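# Remove blender lid filler cap and set it on table

## Task

Unlock the small filler cap in the blender lid by twisting it counter-clockwise until it stops, lift it out, and set it down on the table. At the end the jar must be standing on its base, the result must hold without the robot supporting anything, and the hand must have released and moved away.

## Robot and tools

Robot: a single arm ending in a five-finger right hand. The task is scene 1 of 2; finished_scene reports whether it succeeded and gives the next task.

Frames: the scene frame has its origin on the table top directly under the arm base, +z up, +y to the left when looking along +x. The base may be tilted relative to the table. The hand point is a spot fixed to the palm, 0.05 m in front of it, where the index pad meets the thumb tip in a pinch. Its own axes: +z along the straight fingers, +y out of the palm, +x across the palm away from the thumb. Straight fingers extend 0.06-0.07 m past the point along +z. Across the palm the hand reaches 0.08 m on the little-finger side. On the thumb side it reaches 0.02 m with the thumb turned fully in front, otherwise up to 0.09 m. A fixed wrist bracket on the little-finger side sticks out 0.03 m past the point along +y and 0.11 m across the palm, and it can collide. Rotating the hand, especially about x or y, shifts the hand point slightly.

Row format (used by every motion tool): one list of 14 numbers, each in [-1, 1], for the single arm. Order: dx, dy, dz, rx, ry, rz, thumb_turn, thumb_bend, index, middle, ring, little, force_limit, speed.
- dx..rz are an offset, not a pose. They are measured in the hand point's own axes from the measured pose at the start of the action. 1.0 equals 0.6 m or 180 degrees. rx, ry, rz form one rotation vector.
- Hand motors: -1 means open/straight and +1 means closed/curled. thumb_turn +1 puts the thumb in front of the palm. A pinch is about index +0.22, thumb_bend +0.75, thumb_turn +0.57. A whole-hand wrap fits objects 0.035-0.08 m across; turn the thumb before arriving.
- force_limit is the load at which a closing motor stops. It runs linearly from about 0 N at -1 to 10 N at +1 (15 N for the two thumb motors). It does not limit opening.
- speed runs from near zero at -1 to full at +1; full speed covers a finger's travel in 0.6 s. Close at -0.9 or lower for a gentle grip.
- A motor moves only when its target changes by 0.01 or more. It then locks when it arrives or hits force_limit. To squeeze harder, raise force_limit and send a target further closed than hand_measured. To loosen, send a target more open than hand_measured.

execute_actions(actions): a list of actions. Each action is a table of up to 15 rows, and each row lasts one 1/30 s step. A short table repeats its last row to fill 15 steps. Every row is an offset from the action's start pose, not from the previous row. For the first action of a call, the start is the last reported pose. An empty list just returns the state and images. Each step, the commanded pose is clipped to within 100 mm and 16 degrees of the measured pose, so large motions need several actions. Arm commands lag about 0.17 s.

move(target, speed, stop_force, blocking): target is one 14-number row, an offset from the pose in the last result that showed one. The hand point travels a straight path lasting 0.5-10 s. speed is in m/s, from 0.002 to 0.5 (default 0.25); turning is capped at twice that in rad/s. stop_force is in N, from 13 to 80. It ends the path when push against the motion rises that much, then the hand backs off 2 steps. Use it only when moving slowly and without rotating. Omit it when leaving a surface. blocking=false returns after 0.5 s; it cannot be combined with stop_force. The move: line reports the ending: done, off_target, moving, held, fault, or contact. It also lists limits: paced means clipped, held means blocked steps, after which the arm may move faster. The arm is stiff, so targets past a firm contact can cause a fault.

wait(seconds, 0-10) lets time run; wait(0) checks a non-blocking move. stop() brakes a running move. zoom_image(camera, region [x0,y0,x1,y1], at most 504x504) enlarges part of cam_head_left, cam_head_right or cam_wrist (each 504x504). show_instructions() shows the reference image. finished_scene(scene) ends scene 1 or 2 irreversibly.

Results: end_effector_position is in m and end_effector_quat_wxyz is the orientation; velocities are in m/s and rad/s, all in the scene frame. Hand target is the pose the controller is currently chasing. Wrist force and torque are given on the hand's axes; they are noisy (offset up to about 5.5 N, noise std up to 3.4 N, saturation near 100 N), and no reading is not an error. hand_measured, hand_stopped_by (moving/target/force/stalled/fault) and hand_load_n follow the motor order. A grip is lost when the loads drop to about 0. A pose unreachable line means the clearance check changed or blocked the command. HELD marks clipped steps.

Avoid the following. Joint torque at its limit (pan/lift 310, elbow 141, wrists 50.7 N m) or 150 N of outside force causes a 10 s stop. Hot motors (above 85 °C) brake the arm. Do not drop, slam or shove things, and do not push anything off the table; that fails the task. Stray objects may get bumped briefly. For the cap: turn it counter-clockwise to its stop, then lift it out, place it on the table, keep the jar upright, open the hand and withdraw.

Each tool is called after "Emit:" in YAML: its name, and indented under it one key for each argument.

Reference images:

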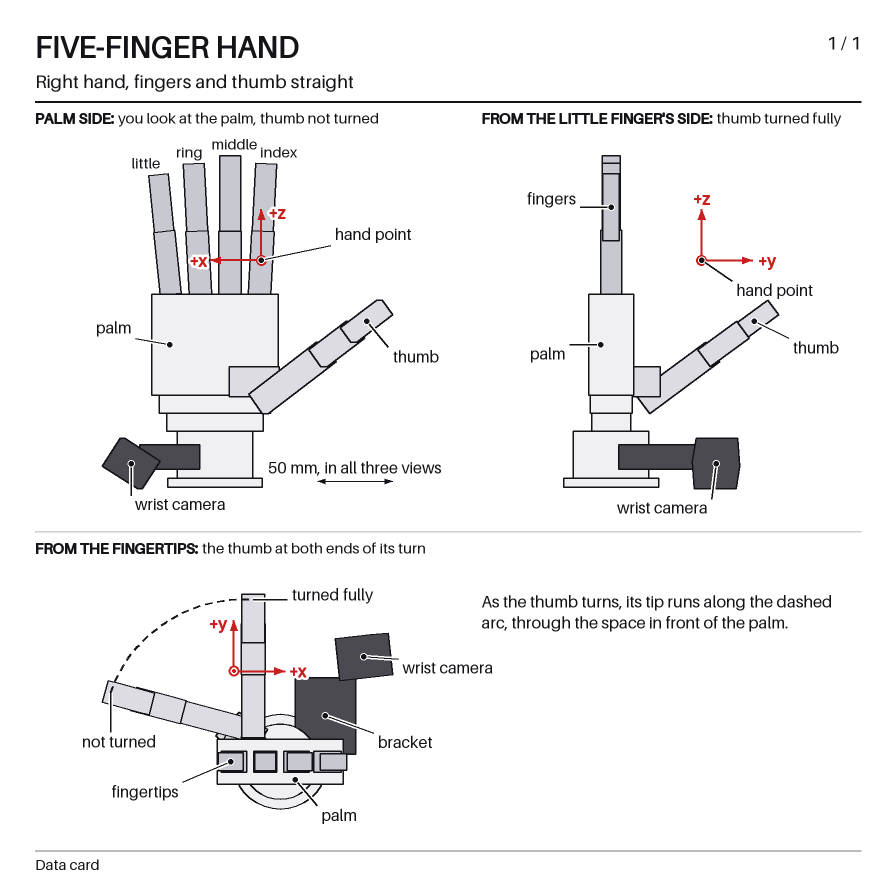

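## Session

Emit:
execute_actions:
  actions: []

Scene clock: 0.00 s.
end_effector_position=(+1.0622, -0.0806, +0.1780) hand_measured=(-1.000, -1.000, -1.000, -1.000, -1.000, -1.000) hand_load_n=(+0.0, +0.0, +0.0, +0.0, +0.0, +0.0) hand_stopped_by=(target, target, target, target, target, target) hand_force_limit=0.00 hand_speed=-0.80 end_effector_quat_wxyz=(-0.544, +0.697, -0.343, +0.317) end_effector_velocity=(+0.000, -0.000, +0.000) end_effector_angular_velocity=(-0.000, -0.000, -0.001)
Joint positions: [-0.446 -0.827  1.274 -0.048  0.56  -3.563]
Joint velocities: [ 0.     0.    -0.001 -0.     0.001  0.   ]
Motor temperatures (°C, as the motors report them): [25 22 25 32 29 30]
Wrist force (N, on the end effector, along its own x y z axes, offset not removed): no reading
Wrist torque (N m, same axes, about the end effector's origin, offset not removed): no reading
Hand target: +1.062, -0.081, +0.178; -0.544, +0.697, -0.343, +0.317

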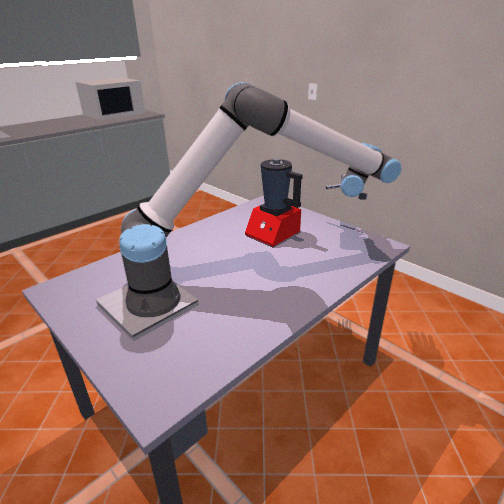

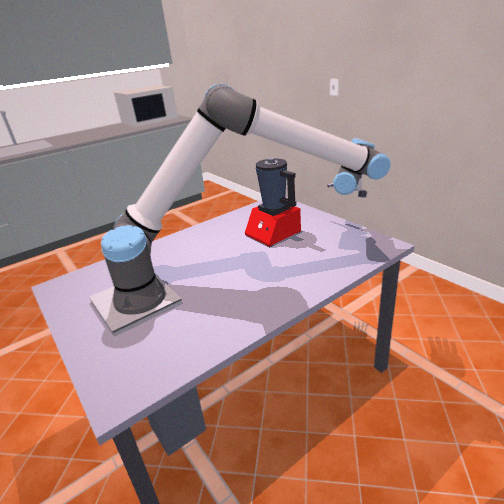

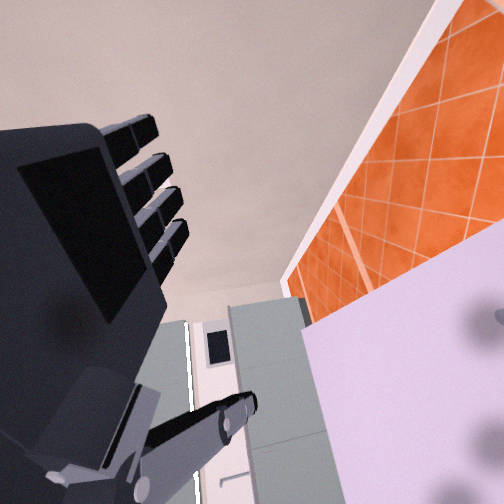

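Emit:
zoom_image:
  camera: "cam_head_left"
  region: [245, 145, 315, 215]

Emit:
zoom_image:
  camera: "cam_head_right"
  region: [240, 145, 310, 215]

Region (245, 145, 315, 215) of cam_head_left's 504x504 image, scaled by 7.200, with more detail than that image has.

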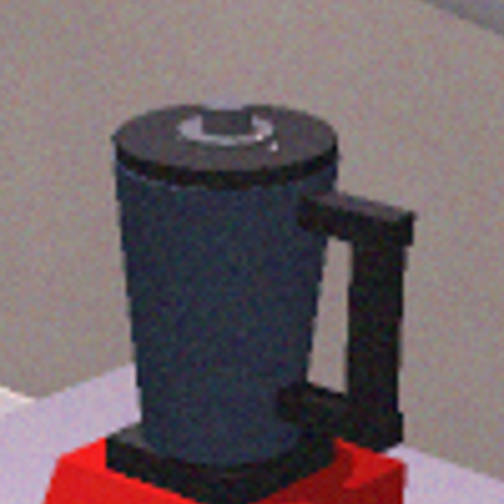

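Region (240, 145, 310, 215) of cam_head_right's 504x504 image, scaled by 7.200, with more detail than that image has.

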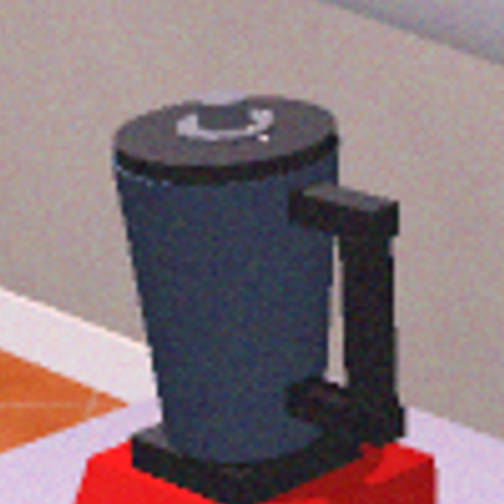

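Emit:
move:
  target: [-0.015,-0.447,-0.47,-0.16,0,0.02,0.6,0.2,-0.3,1,1,1,0,0.5]

Emit:
move:
  target: [-0.4,0.08,-0.1,0,0,0,0.6,0.2,-0.3,1,1,1,0,0.5]

Scene clock: 13.97 s.
end_effector_position=(+0.8641, -0.1795, +0.4977) hand_measured=(+0.600, +0.200, -0.300, +1.000, +1.000, +1.000) hand_load_n=(+0.0, +0.0, +0.0, +0.0, +0.0, +0.0) hand_stopped_by=(target, target, target, target, target, target) hand_force_limit=0.00 hand_speed=0.50 end_effector_quat_wxyz=(-0.363, +0.799, -0.433, +0.205) end_effector_velocity=(-0.001, -0.000, +0.001) end_effector_angular_velocity=(-0.000, +0.004, +0.000)
Joint positions: [-0.577 -1.038  0.967  1.196  0.807 -4.135]
Joint velocities: [-0.     0.001 -0.003  0.007  0.002 -0.003]
Motor temperatures (°C, as the motors report them): [25 22 25 32 29 30]
Wrist force (N, on the end effector, along its own x y z axes, offset not removed): [-3.4 -0.6 1.1]
Wrist torque (N m, same axes, about the end effector's origin, offset not removed): [-0.32 0.30 -0.01]
Hand target: +0.864, -0.180, +0.498; -0.363, +0.799, -0.433, +0.204
Off the commanded pose: 0.001 m, 0 deg.
move: done
camera_calibration (this result's frames):
cam_wrist: T_world_to_cam=[[-0.603603, -0.272609, -0.749231, 0.847333], [-0.743779, 0.530988, 0.40601, 0.535757], [0.287151, 0.802331, -0.523267, 0.286543], [0, 0, 0, 1]] pos_world=[0.827656, -0.283393, 0.567265]

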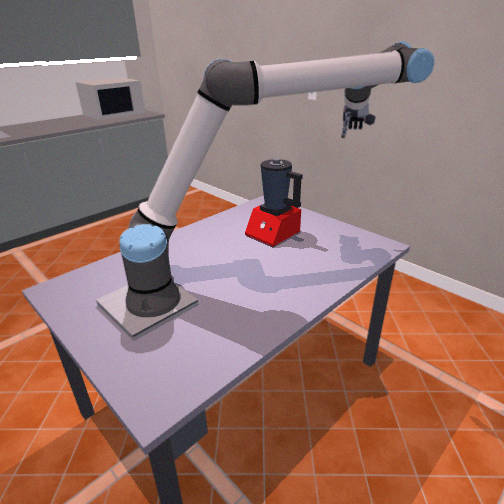

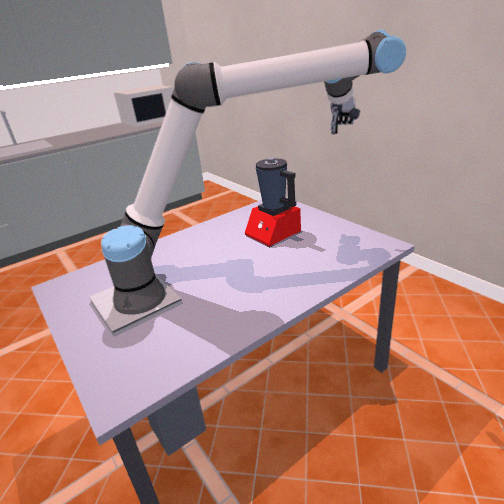

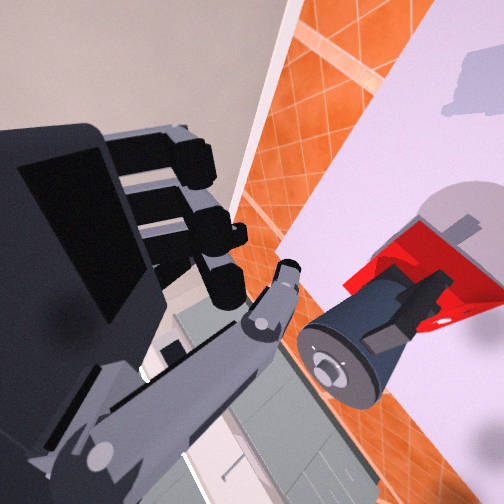

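Scene clock: 15.60 s.
end_effector_position=(+0.6699, -0.0193, +0.4979) hand_measured=(+0.600, +0.200, -0.300, +1.000, +1.000, +1.000) hand_load_n=(+0.0, +0.0, +0.0, +0.0, +0.0, +0.0) hand_stopped_by=(target, target, target, target, target, target) hand_force_limit=0.00 hand_speed=0.50 end_effector_quat_wxyz=(-0.363, +0.799, -0.433, +0.205) end_effector_velocity=(-0.002, +0.001, +0.000) end_effector_angular_velocity=(+0.000, -0.001, +0.000)
Joint positions: [-0.53  -1.462  1.528  1.019  0.827 -4.078]
Joint velocities: [ 0.    -0.004  0.004 -0.001 -0.     0.001]
Motor temperatures (°C, as the motors report them): [25 22 25 32 29 30]
Wrist force (N, on the end effector, along its own x y z axes, offset not removed): [-1.2 -2.7 -0.4]
Wrist torque (N m, same axes, about the end effector's origin, offset not removed): [-0.54 -0.01 -0.05]
Hand target: +0.670, -0.019, +0.498; -0.363, +0.799, -0.433, +0.205
Off the commanded pose: 0.001 m, 0 deg.
move: done
camera_calibration (this result's frames):
cam_wrist: T_world_to_cam=[[-0.603624, -0.272557, -0.749233, 0.773981], [-0.743792, 0.530893, 0.406111, 0.306079], [0.287074, 0.802412, -0.523186, 0.213878], [0, 0, 0, 1]] pos_world=[0.633454, -0.12316, 0.567488]

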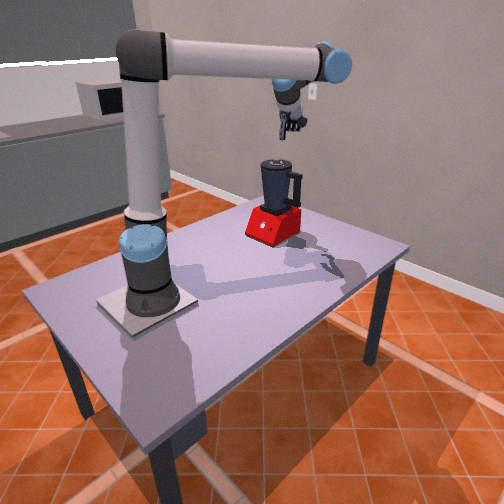

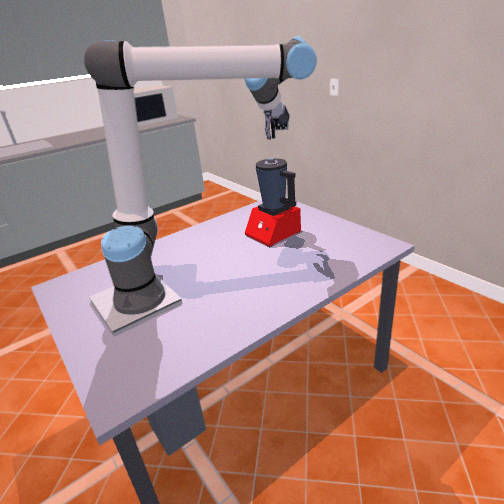

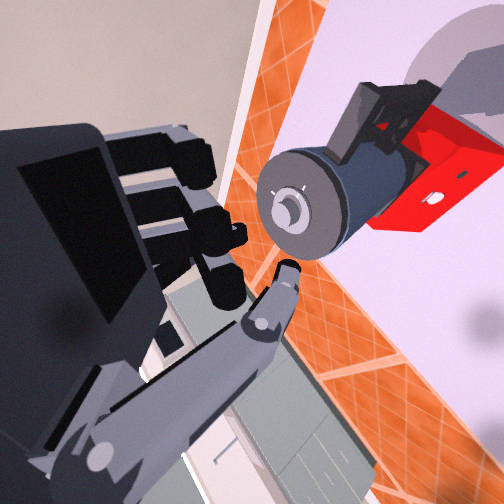

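Emit:
move:
  target: [-0.083,0.012,0.235,0,0,0,0.6,0.05,-0.4,1,1,1,0,0.5]
  speed: 0.15

Emit:
zoom_image:
  camera: "cam_head_right"
  region: [235, 115, 305, 185]

Emit:
zoom_image:
  camera: "cam_wrist"
  region: [180, 150, 380, 350]

Scene clock: 26.30 s.
end_effector_position=(+0.7292, +0.0768, +0.4001) hand_measured=(+0.600, +0.050, -0.400, +1.000, +1.000, +1.000) hand_load_n=(+0.0, +0.0, +0.0, +0.0, +0.0, +0.0) hand_stopped_by=(target, target, target, target, target, target) hand_force_limit=0.00 hand_speed=0.50 end_effector_quat_wxyz=(-0.363, +0.799, -0.433, +0.204) end_effector_velocity=(+0.001, +0.001, -0.002) end_effector_angular_velocity=(-0.000, +0.000, +0.000)
Joint positions: [-0.328 -1.38   1.581  0.742  0.934 -3.855]
Joint velocities: [ 0.003  0.002  0.001 -0.004  0.002  0.002]
Motor temperatures (°C, as the motors report them): [25 22 25 32 29 30]
Wrist force (N, on the end effector, along its own x y z axes, offset not removed): [-3.4 -3.4 -2.5]
Wrist torque (N m, same axes, about the end effector's origin, offset not removed): [-0.40 0.56 -0.12]
Hand target: +0.729, +0.077, +0.400; -0.363, +0.799, -0.433, +0.204
Off the commanded pose: 0.000 m, 0 deg.
move: done
camera_calibration (this result's frames):
cam_wrist: T_world_to_cam=[[-0.603565, -0.272296, -0.749376, 0.762648], [-0.74388, 0.530594, 0.40634, 0.338927], [0.28697, 0.802698, -0.522804, 0.0684573], [0, 0, 0, 1]] pos_world=[0.692783, -0.0271175, 0.46958]

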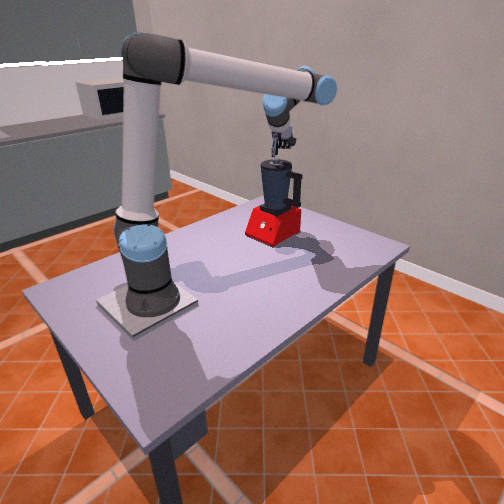

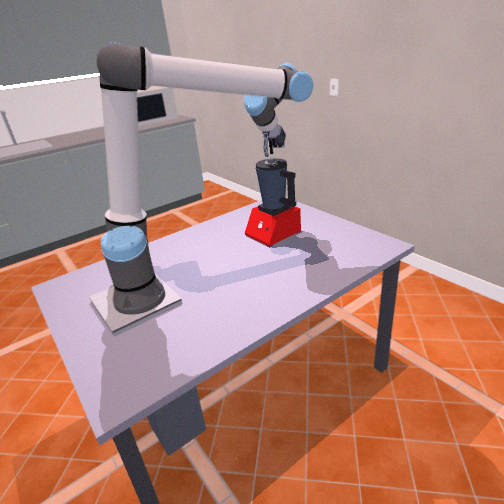

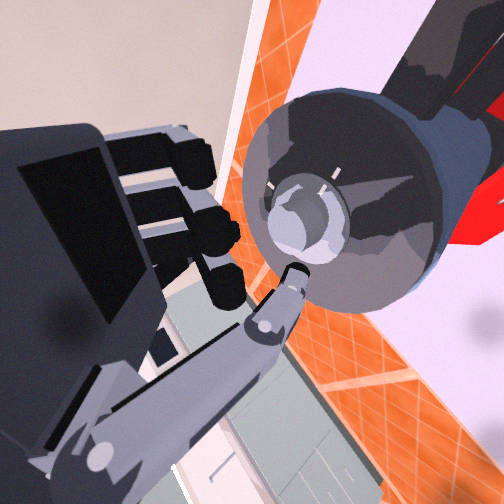

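Region (235, 115, 305, 185) of cam_head_right's 504x504 image, scaled by 7.200, with more detail than that image has.

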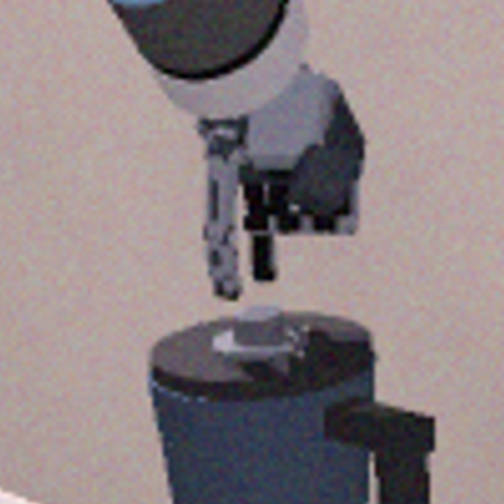

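Region (180, 150, 380, 350) of cam_wrist's 504x504 image, scaled by 2.520, with more detail than that image has.

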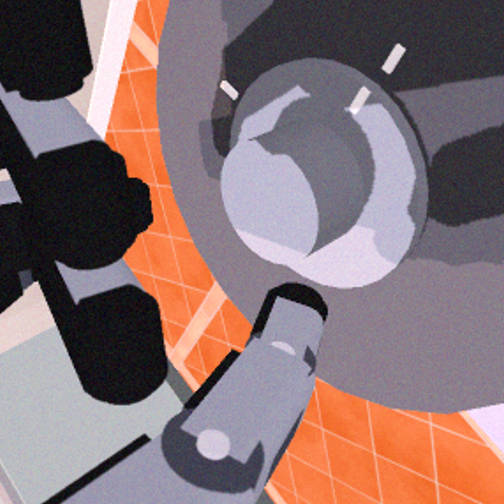

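Emit:
move:
  target: [0,0.016,0.013,0,0,0,0.75,0.05,-0.4,-1,-1,-1,0,0.5]
  speed: 0.03

Emit:
zoom_image:
  camera: "cam_head_right"
  region: [235, 115, 305, 185]

Emit:
zoom_image:
  camera: "cam_head_left"
  region: [240, 115, 310, 185]

Scene clock: 31.77 s.
end_effector_position=(+0.7290, +0.0766, +0.3879) hand_measured=(+0.750, +0.050, -0.400, +0.076, -1.000, -1.000) hand_load_n=(+0.0, +0.0, +0.0, -20.5, +0.0, +0.0) hand_stopped_by=(target, target, target, stalled, target, target) hand_force_limit=0.00 hand_speed=0.50 end_effector_quat_wxyz=(-0.364, +0.799, -0.433, +0.205) end_effector_velocity=(+0.000, -0.000, -0.000) end_effector_angular_velocity=(-0.001, +0.001, -0.002)
Joint positions: [-0.329 -1.376  1.598  0.721  0.933 -3.856]
Joint velocities: [-0.     0.    -0.     0.     0.002  0.001]
Motor temperatures (°C, as the motors report them): [25 22 25 32 29 30]
Wrist force (N, on the end effector, along its own x y z axes, offset not removed): [1.4 -97.7 -50.5]
Wrist torque (N m, same axes, about the end effector's origin, offset not removed): [-1.68 0.97 -1.65]
Hand target: +0.729, +0.077, +0.388; -0.363, +0.799, -0.433, +0.204
Off the commanded pose: 0.000 m, 0 deg.
move: done
camera_calibration (this result's frames):
cam_wrist: T_world_to_cam=[[-0.603259, -0.272354, -0.749601, 0.753206], [-0.744096, 0.530485, 0.406087, 0.344085], [0.287052, 0.802751, -0.522678, 0.0622596], [0, 0, 0, 1]] pos_world=[0.692539, -0.0273716, 0.457418]

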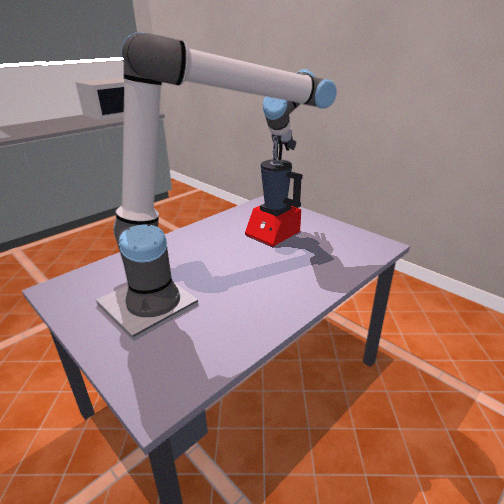

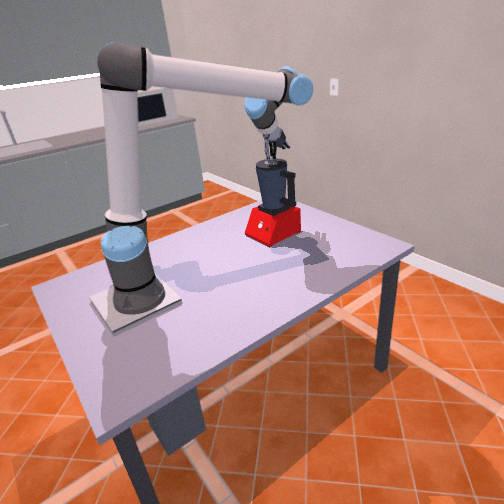

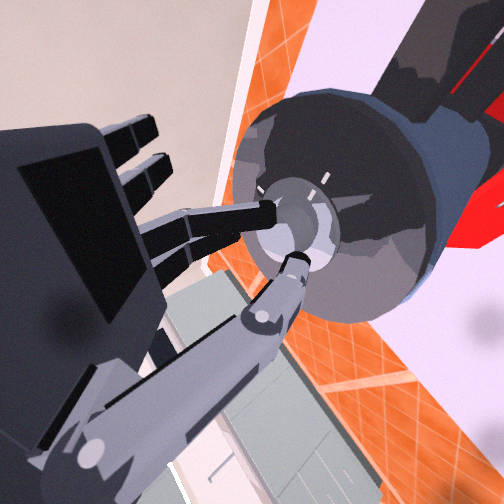

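Region (235, 115, 305, 185) of cam_head_right's 504x504 image, scaled by 7.200, with more detail than that image has.

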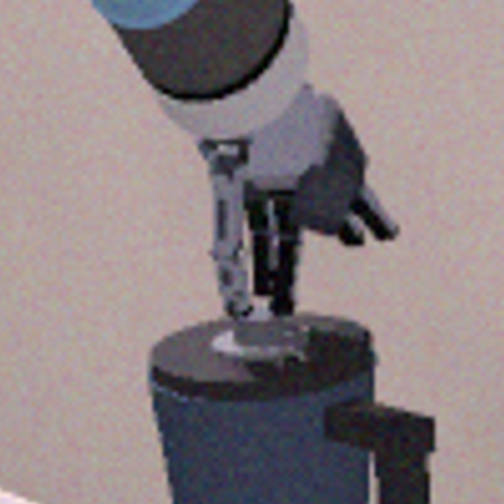

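Region (240, 115, 310, 185) of cam_head_left's 504x504 image, scaled by 7.200, with more detail than that image has.

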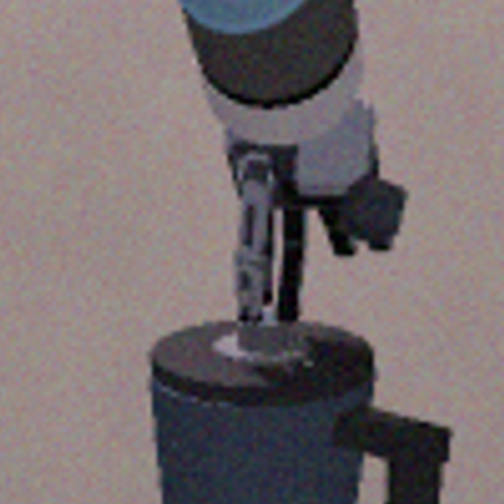

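Emit:
execute_actions:
  actions:
    - [[-0.012,-0.016,-0.013,0,0,0,1,-0.1,-0.4,-1,-1,-1,0,0.5]]
    - [[0,0,0,0,0,0,1,-0.1,-0.45,-0.45,-1,-1,0,0.5]]
    - [[0,0.012,0.01,0,0,0,1,-0.1,-0.45,-0.45,-1,-1,0,0.5]]

Emit:
zoom_image:
  camera: "cam_head_right"
  region: [235, 115, 305, 185]

Scene clock: 35.87 s.
end_effector_position=(+0.7253, +0.0827, +0.3906) hand_measured=(+1.000, -0.100, -0.450, -0.450, -1.000, -1.000) hand_load_n=(+0.0, +0.0, +0.0, +0.0, +0.0, +0.0) hand_stopped_by=(target, target, target, target, target, target) hand_force_limit=0.00 hand_speed=0.50 end_effector_quat_wxyz=(-0.364, +0.799, -0.433, +0.204) end_effector_velocity=(-0.000, +0.000, -0.001) end_effector_angular_velocity=(+0.001, +0.000, +0.000)
Joint positions: [-0.321 -1.384  1.603  0.721  0.938 -3.848]
Joint velocities: [-0.001  0.001  0.002 -0.002 -0.001  0.   ]
Motor temperatures (°C, as the motors report them): [25 22 25 32 29 30]
Wrist force (N, on the end effector, along its own x y z axes, offset not removed): [2.4 -0.2 1.2]
Wrist torque (N m, same axes, about the end effector's origin, offset not removed): [-0.11 -0.46 0.29]
Hand target: +0.725, +0.083, +0.390; -0.364, +0.799, -0.433, +0.204
Off the commanded pose: 0.000 m, 0 deg.
Step readings (end_effector_position; steps 1 to 15: 1st action; 16 to 30: 2nd action; 31 to 45: 3rd action):
0: (+0.7290, +0.0765, +0.3877)
1: (+0.7288, +0.0766, +0.3879)
2: (+0.7282, +0.0775, +0.3897)
4: (+0.7267, +0.0796, +0.3934)
8: (+0.7256, +0.0819, +0.3977)
15: (+0.7254, +0.0828, +0.3997)
16: (+0.7254, +0.0828, +0.3998)
17: (+0.7254, +0.0828, +0.3998)
19: (+0.7254, +0.0828, +0.3998)
23: (+0.7254, +0.0828, +0.3998)
30: (+0.7254, +0.0828, +0.3998)
31: (+0.7254, +0.0828, +0.3996)
32: (+0.7254, +0.0828, +0.3981)
34: (+0.7253, +0.0828, +0.3947)
38: (+0.7253, +0.0828, +0.3917)
45: end_effector_position above
camera_calibration (this result's frames):
cam_wrist: T_world_to_cam=[[-0.603545, -0.272276, -0.7494, 0.754789], [-0.74393, 0.530475, 0.406404, 0.336783], [0.286884, 0.802784, -0.52272, 0.0599502], [0, 0, 0, 1]] pos_world=[0.688893, -0.0212716, 0.460105]

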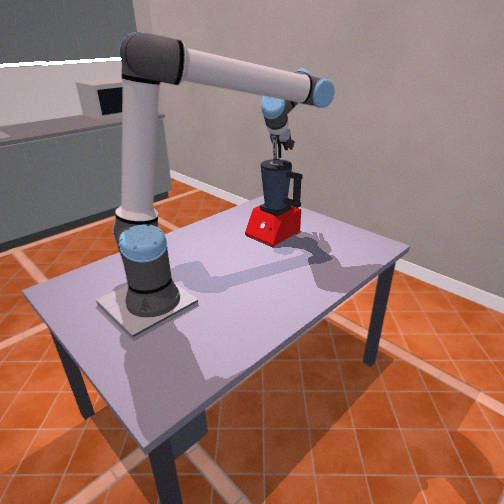

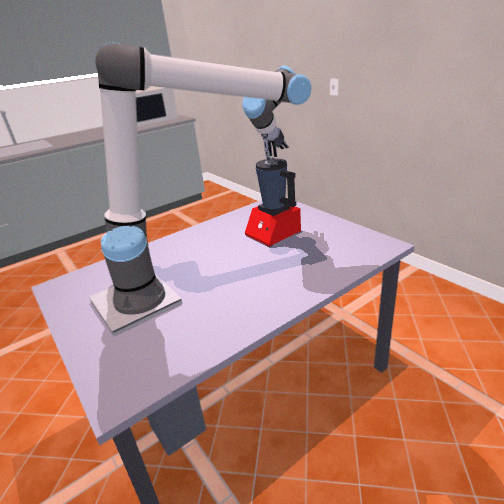

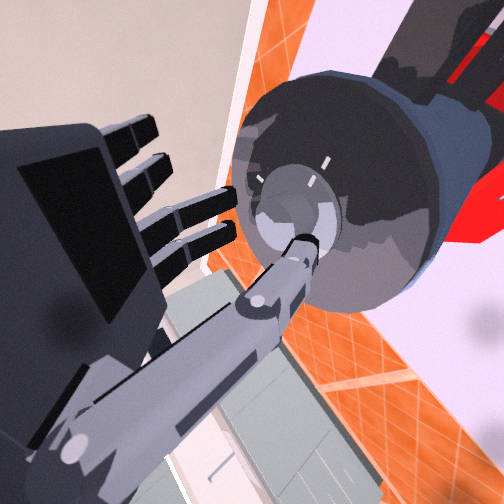

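Region (235, 115, 305, 185) of cam_head_right's 504x504 image, scaled by 7.200, with more detail than that image has.

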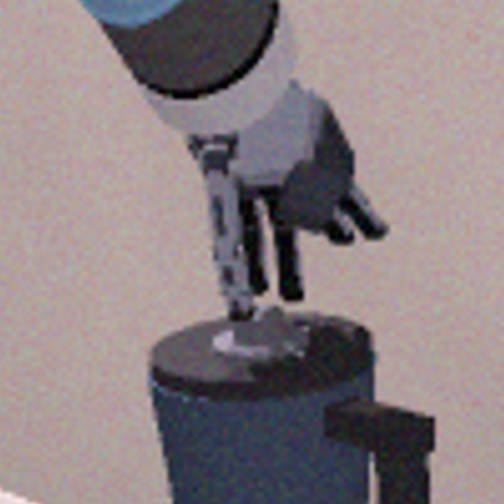

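Emit:
move:
  target: [-0.005,0.021,0.018,0,0,0,1,-0.1,-0.45,-0.45,-1,-1,0,-0.8]
  speed: 0.01
  stop_force: 14

Emit:
execute_actions:
  actions:
    - [[0,0,0,0,0,0,1,0.6,-0.45,-0.45,-1,-1,-0.6,-0.7]]
    - [[0,0,0,0,0,0,1,0.6,0.2,0.2,-1,-1,-0.6,-0.7]]
    - [[0,0,0,0,0,0,1,0.6,0.2,0.2,-1,-1,-0.6,-0.7]]

Emit:
zoom_image:
  camera: "cam_wrist"
  region: [180, 130, 380, 330]

Scene clock: 42.60 s.
end_effector_position=(+0.7238, +0.0849, +0.3750) hand_measured=(+1.000, -0.100, -0.450, -0.450, -1.000, -1.000) hand_load_n=(+0.0, +0.0, +0.0, +1.0, +0.0, +0.0) hand_stopped_by=(target, target, target, target, target, target) hand_force_limit=0.00 hand_speed=-0.80 end_effector_quat_wxyz=(-0.364, +0.799, -0.433, +0.204) end_effector_velocity=(-0.000, +0.000, +0.002) end_effector_angular_velocity=(+0.001, +0.002, +0.001)
Joint positions: [-0.318 -1.381  1.627  0.692  0.94  -3.845]
Joint velocities: [-0.     0.    -0.004  0.006 -0.001 -0.   ]
Motor temperatures (°C, as the motors report them): [25 22 25 32 29 30]
Wrist force (N, on the end effector, along its own x y z axes, offset not removed): [1.4 -17.5 -14.6]
Wrist torque (N m, same axes, about the end effector's origin, offset not removed): [0.05 0.53 -0.23]
Hand target: +0.724, +0.085, +0.375; -0.364, +0.799, -0.433, +0.204
Off the commanded pose: 0.001 m, 0 deg.
move: contact
camera_calibration (this result's frames):
cam_wrist: T_world_to_cam=[[-0.603515, -0.272243, -0.749436, 0.742801], [-0.743964, 0.530408, 0.40643, 0.340839], [0.28686, 0.802839, -0.522648, 0.0503896], [0, 0, 0, 1]] pos_world=[0.687408, -0.0190167, 0.44449]

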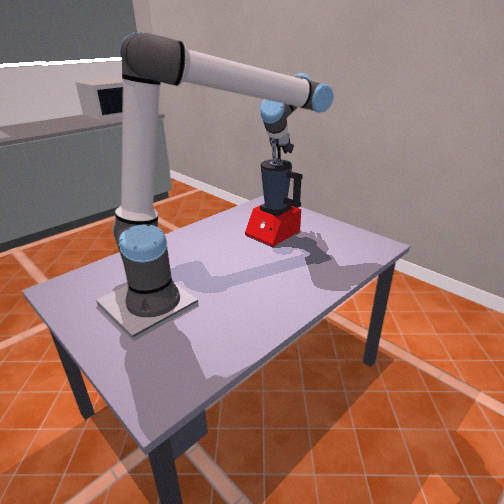

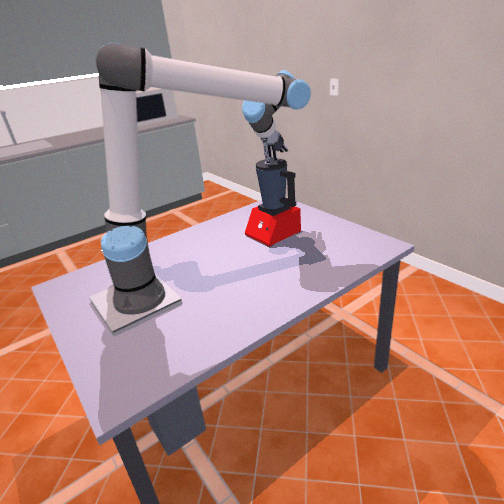

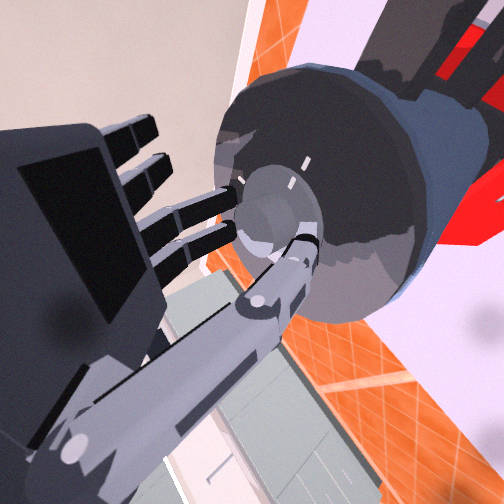

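Scene clock: 44.10 s.
end_effector_position=(+0.7238, +0.0849, +0.3750) hand_measured=(+1.000, +0.304, -0.270, -0.438, -1.000, -1.000) hand_load_n=(+0.5, +3.0, +3.0, +7.0, +0.0, +0.0) hand_stopped_by=(target, force, force, force, target, target) hand_force_limit=-0.60 hand_speed=-0.70 end_effector_quat_wxyz=(-0.364, +0.799, -0.433, +0.204) end_effector_velocity=(+0.000, -0.000, +0.000) end_effector_angular_velocity=(+0.000, -0.000, -0.000)
Joint positions: [-0.318 -1.381  1.627  0.692  0.94  -3.845]
Joint velocities: [-0.  0. -0.  0.  0.  0.]
Motor temperatures (°C, as the motors report them): [25 22 25 32 29 30]
Wrist force (N, on the end effector, along its own x y z axes, offset not removed): [-0.8 -19.5 -14.9]
Wrist torque (N m, same axes, about the end effector's origin, offset not removed): [0.89 0.81 -0.20]
Hand target: +0.724, +0.085, +0.375; -0.364, +0.799, -0.433, +0.204
Off the commanded pose: 0.000 m, 0 deg.
Step readings (end_effector_position; steps 1 to 15: 1st action; 16 to 30: 2nd action; 31 to 45: 3rd action):
0: (+0.7238, +0.0849, +0.3750)
1: (+0.7238, +0.0849, +0.3750)
2: (+0.7238, +0.0849, +0.3750)
4: (+0.7238, +0.0849, +0.3750)
8: (+0.7238, +0.0849, +0.3750)
15: (+0.7238, +0.0849, +0.3750)
16: (+0.7238, +0.0849, +0.3750)
17: (+0.7238, +0.0849, +0.3750)
19: (+0.7238, +0.0849, +0.3750)
23: (+0.7238, +0.0849, +0.3750)
30: (+0.7238, +0.0849, +0.3750)
31: (+0.7238, +0.0849, +0.3750)
32: (+0.7238, +0.0849, +0.3750)
34: (+0.7238, +0.0849, +0.3750)
38: (+0.7238, +0.0849, +0.3750)
45: end_effector_position above
camera_calibration (this result's frames):
cam_wrist: T_world_to_cam=[[-0.603474, -0.272263, -0.749461, 0.742832], [-0.743981, 0.530432, 0.406367, 0.340885], [0.286899, 0.802817, -0.522661, 0.0503958], [0, 0, 0, 1]] pos_world=[0.687434, -0.0190293, 0.444539]

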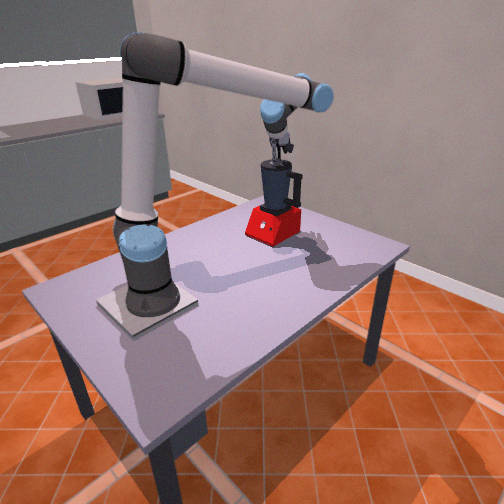

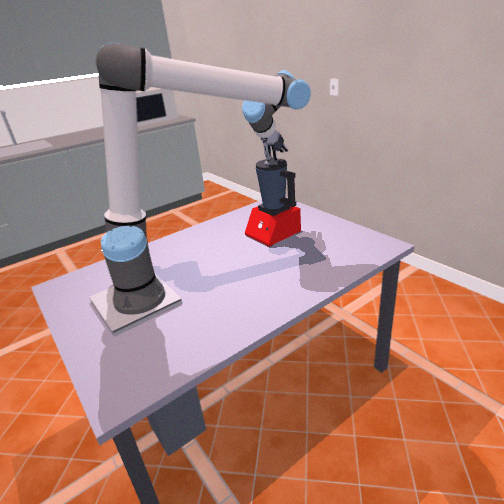

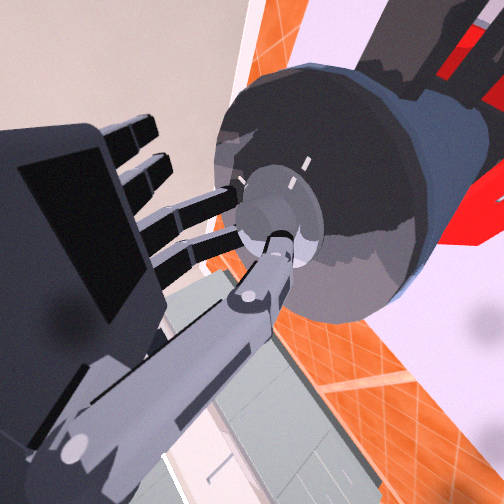

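Region (180, 130, 380, 330) of cam_wrist's 504x504 image, scaled by 2.520, with more detail than that image has.

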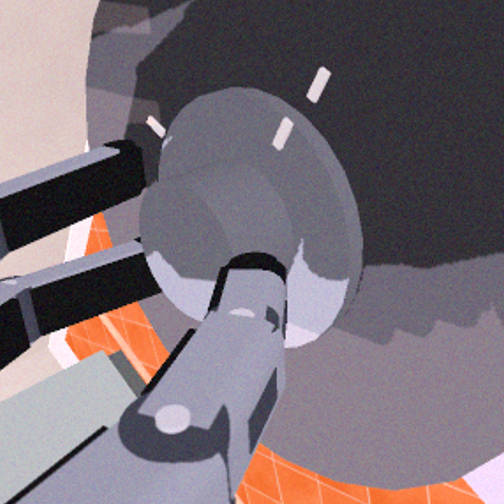

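Emit:
execute_actions:
  actions:
    - [[0,-0.003,-0.003,0,0,0,1,-0.2,-0.45,-0.45,-1,-1,-0.6,0]]
    - [[0,0,0,0.07,0,0,1,-0.2,-0.45,-0.45,-1,-1,-0.6,0]]
    - [[0,0,0,0,0,0,1,0.6,0.2,0.2,-1,-1,-0.5,-0.7]]
    - [[0,0,0,0,0,0,1,0.6,0.2,0.2,-1,-1,-0.5,-0.7]]
    - [[0,0,0,0,0,0,1,0.7,0.3,0.3,-1,-1,0.7,-0.85]]

Emit:
zoom_image:
  camera: "cam_wrist"
  region: [180, 130, 380, 330]

Scene clock: 50.23 s.
end_effector_position=(+0.7232, +0.0847, +0.3777) hand_measured=(+1.000, +0.158, +0.130, -0.072, -1.000, -1.000) hand_load_n=(-2.5, +8.5, +7.0, +8.0, +0.0, +0.0) hand_stopped_by=(target, moving, moving, force, target, target) hand_force_limit=0.70 hand_speed=-0.85 end_effector_quat_wxyz=(-0.446, +0.756, -0.408, +0.249) end_effector_velocity=(+0.001, -0.001, +0.000) end_effector_angular_velocity=(-0.002, -0.001, -0.001)
Joint positions: [-0.382 -1.451  1.747  0.462  0.765 -3.763]
Joint velocities: [-0.     0.    -0.001 -0.     0.002 -0.   ]
Motor temperatures (°C, as the motors report them): [25 22 25 32 29 30]
Wrist force (N, on the end effector, along its own x y z axes, offset not removed): [-4.5 -7.8 -1.1]
Wrist torque (N m, same axes, about the end effector's origin, offset not removed): [-0.51 0.60 -0.23]
Hand target: +0.723, +0.085, +0.378; -0.446, +0.756, -0.408, +0.249
Off the commanded pose: 0.000 m, 0 deg.
Step readings (end_effector_position; steps 1 to 15: 1st action; 16 to 30: 2nd action; 31 to 45: 3rd action; 46 to 60: 4th action; 61 to 75: 5th action):
0: (+0.7238, +0.0849, +0.3750)
1: (+0.7238, +0.0849, +0.3751)
2: (+0.7238, +0.0849, +0.3754)
4: (+0.7236, +0.0850, +0.3761)
8: (+0.7236, +0.0850, +0.3770)
15: (+0.7237, +0.0849, +0.3774)
16: (+0.7235, +0.0846, +0.3777)
17: (+0.7216, +0.0825, +0.3790)
19: (+0.7188, +0.0824, +0.3789)
23: (+0.7211, +0.0842, +0.3783)
30: (+0.7232, +0.0848, +0.3776)
31: (+0.7233, +0.0848, +0.3776)
32: (+0.7233, +0.0848, +0.3776)
34: (+0.7232, +0.0849, +0.3776)
38: (+0.7232, +0.0847, +0.3777)
45: (+0.7232, +0.0847, +0.3777)
46: (+0.7232, +0.0847, +0.3777)
47: (+0.7232, +0.0847, +0.3777)
49: (+0.7232, +0.0847, +0.3777)
53: (+0.7232, +0.0847, +0.3777)
60: (+0.7232, +0.0847, +0.3777)
61: (+0.7232, +0.0847, +0.3777)
62: (+0.7232, +0.0847, +0.3777)
64: (+0.7232, +0.0847, +0.3777)
68: (+0.7232, +0.0847, +0.3777)
75: end_effector_position above
camera_calibration (this result's frames):
cam_wrist: T_world_to_cam=[[-0.457176, -0.180626, -0.870841, 0.676699], [-0.811614, 0.48514, 0.325457, 0.422759], [0.363694, 0.855578, -0.368393, -0.0661592], [0, 0, 0, 1]] pos_world=[0.676549, -0.0262637, 0.427335]

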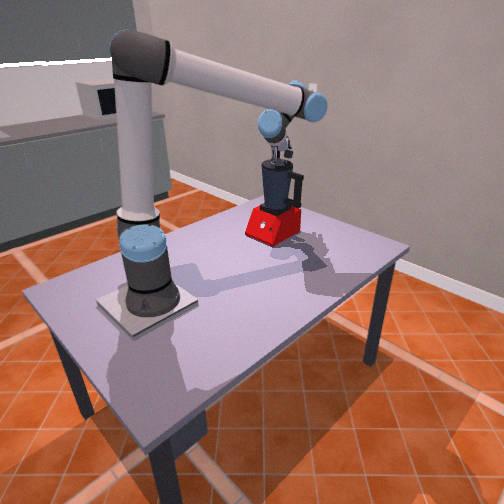

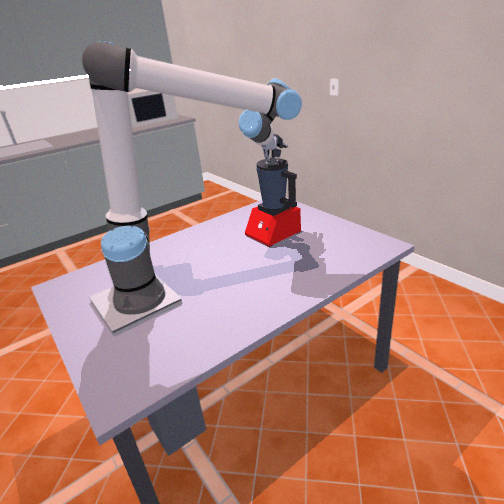

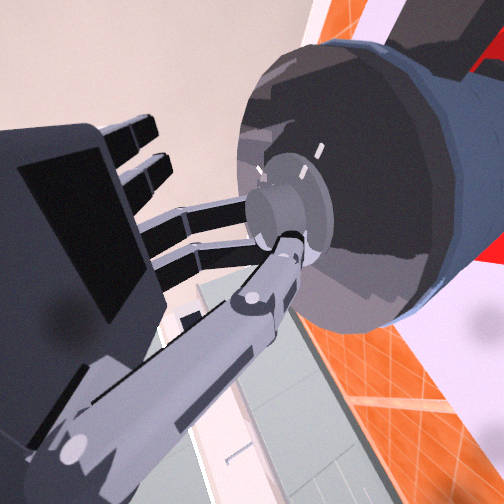

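Region (180, 130, 380, 330) of cam_wrist's 504x504 image, scaled by 2.520, with more detail than that image has.

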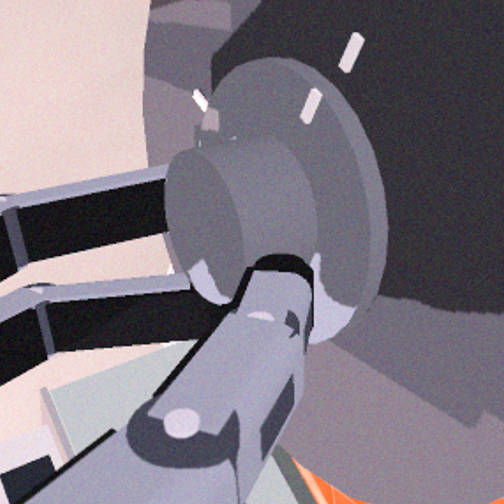

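Emit:
execute_actions:
  actions:
    - [[0,0,0,0,0,0,1,-0.2,-0.35,-0.35,-1,-1,-0.6,0]]
    - [[0.013,0.003,0.0015,0,0,0,1,-0.2,-0.35,-0.35,-1,-1,-0.6,0]]
    - [[0,0,0,0,0,0,1,0.6,0.2,0.2,-1,-1,-0.5,-0.7]]
    - [[0,0,0,0,0,0,1,0.6,0.2,0.2,-1,-1,-0.5,-0.7]]
    - [[0,0,0,0,0,0,1,0.7,0.3,0.3,-1,-1,0.7,-0.85]]
    - [[0,0,0,0,0,0,1,0.7,0.3,0.3,-1,-1,0.7,-0.85]]

Emit:
zoom_image:
  camera: "cam_wrist"
  region: [180, 130, 380, 330]

Scene clock: 58.70 s.
end_effector_position=(+0.7274, +0.0782, +0.3758) hand_measured=(+1.000, +0.168, -0.048, -0.056, -1.000, -1.000) hand_load_n=(+0.0, +12.0, +10.5, +11.0, +0.0, +0.0) hand_stopped_by=(target, force, force, force, target, target) hand_force_limit=0.70 hand_speed=-0.85 end_effector_quat_wxyz=(-0.447, +0.756, -0.408, +0.249) end_effector_velocity=(-0.000, -0.000, -0.001) end_effector_angular_velocity=(+0.000, +0.002, -0.001)
Joint positions: [-0.39  -1.442  1.74   0.465  0.759 -3.772]
Joint velocities: [ 0.     0.     0.001 -0.     0.001  0.001]
Motor temperatures (°C, as the motors report them): [25 22 25 32 29 30]
Wrist force (N, on the end effector, along its own x y z axes, offset not removed): [-2.0 -19.7 -0.9]
Wrist torque (N m, same axes, about the end effector's origin, offset not removed): [0.56 0.19 -0.37]
Hand target: +0.727, +0.078, +0.376; -0.447, +0.756, -0.408, +0.249
Off the commanded pose: 0.000 m, 0 deg.
Step readings (end_effector_position; steps 1 to 15: 1st action; 16 to 30: 2nd action; 31 to 45: 3rd action; 46 to 60: 4th action; 61 to 75: 5th action; 76 to 90: 6th action):
0: (+0.7232, +0.0847, +0.3777)
1: (+0.7232, +0.0847, +0.3777)
2: (+0.7232, +0.0847, +0.3777)
4: (+0.7232, +0.0847, +0.3777)
8: (+0.7232, +0.0847, +0.3777)
15: (+0.7232, +0.0847, +0.3777)
16: (+0.7233, +0.0846, +0.3776)
17: (+0.7240, +0.0835, +0.3772)
19: (+0.7254, +0.0812, +0.3765)
23: (+0.7268, +0.0791, +0.3760)
30: (+0.7273, +0.0783, +0.3758)
31: (+0.7273, +0.0782, +0.3758)
32: (+0.7273, +0.0782, +0.3758)
34: (+0.7273, +0.0782, +0.3758)
38: (+0.7273, +0.0782, +0.3758)
45: (+0.7273, +0.0782, +0.3758)
46: (+0.7273, +0.0782, +0.3758)
47: (+0.7273, +0.0782, +0.3758)
49: (+0.7273, +0.0782, +0.3758)
53: (+0.7274, +0.0782, +0.3758)
60: (+0.7274, +0.0782, +0.3758)
61: (+0.7274, +0.0782, +0.3758)
62: (+0.7274, +0.0782, +0.3758)
64: (+0.7274, +0.0782, +0.3758)
68: (+0.7274, +0.0782, +0.3758)
75: (+0.7274, +0.0782, +0.3758)
76: (+0.7274, +0.0782, +0.3758)
77: (+0.7274, +0.0782, +0.3758)
79: (+0.7274, +0.0782, +0.3758)
83: (+0.7274, +0.0782, +0.3758)
90: end_effector_position above
camera_calibration (this result's frames):
cam_wrist: T_world_to_cam=[[-0.457122, -0.180647, -0.870865, 0.675741], [-0.811674, 0.485053, 0.325436, 0.429935], [0.363627, 0.855623, -0.368355, -0.0627721], [0, 0, 0, 1]] pos_world=[0.680689, -0.0327615, 0.425441]

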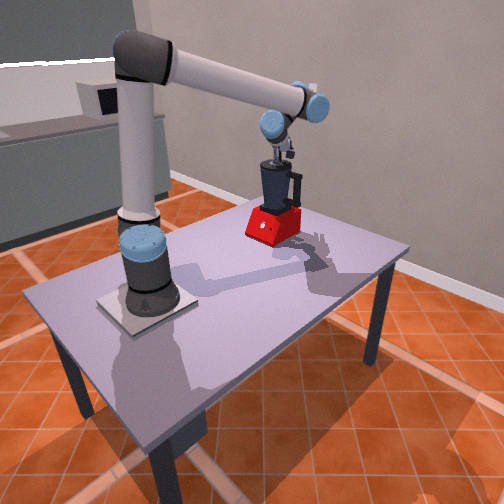

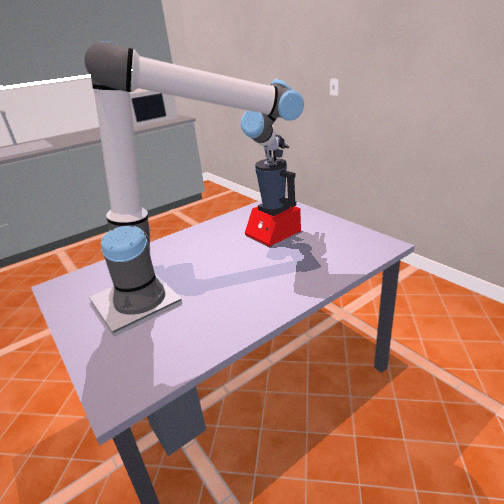

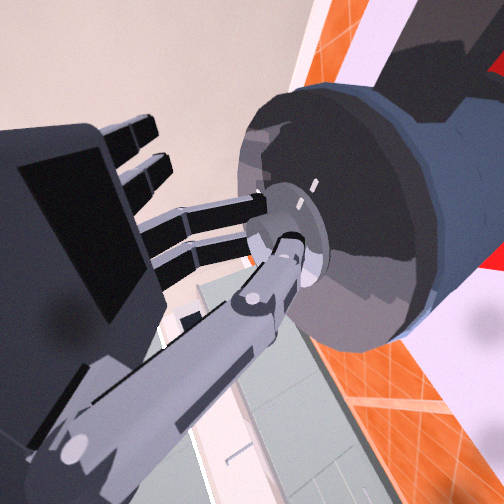

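Region (180, 130, 380, 330) of cam_wrist's 504x504 image, scaled by 2.520, with more detail than that image has.

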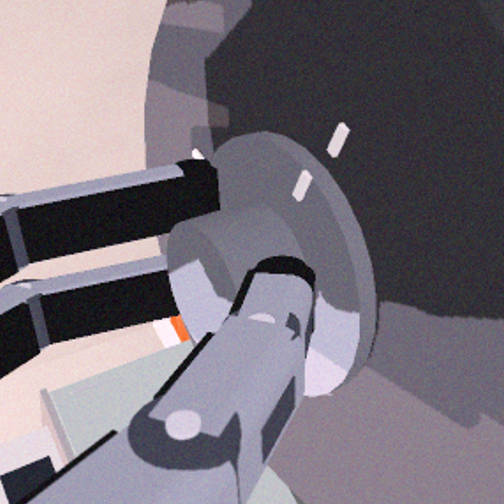

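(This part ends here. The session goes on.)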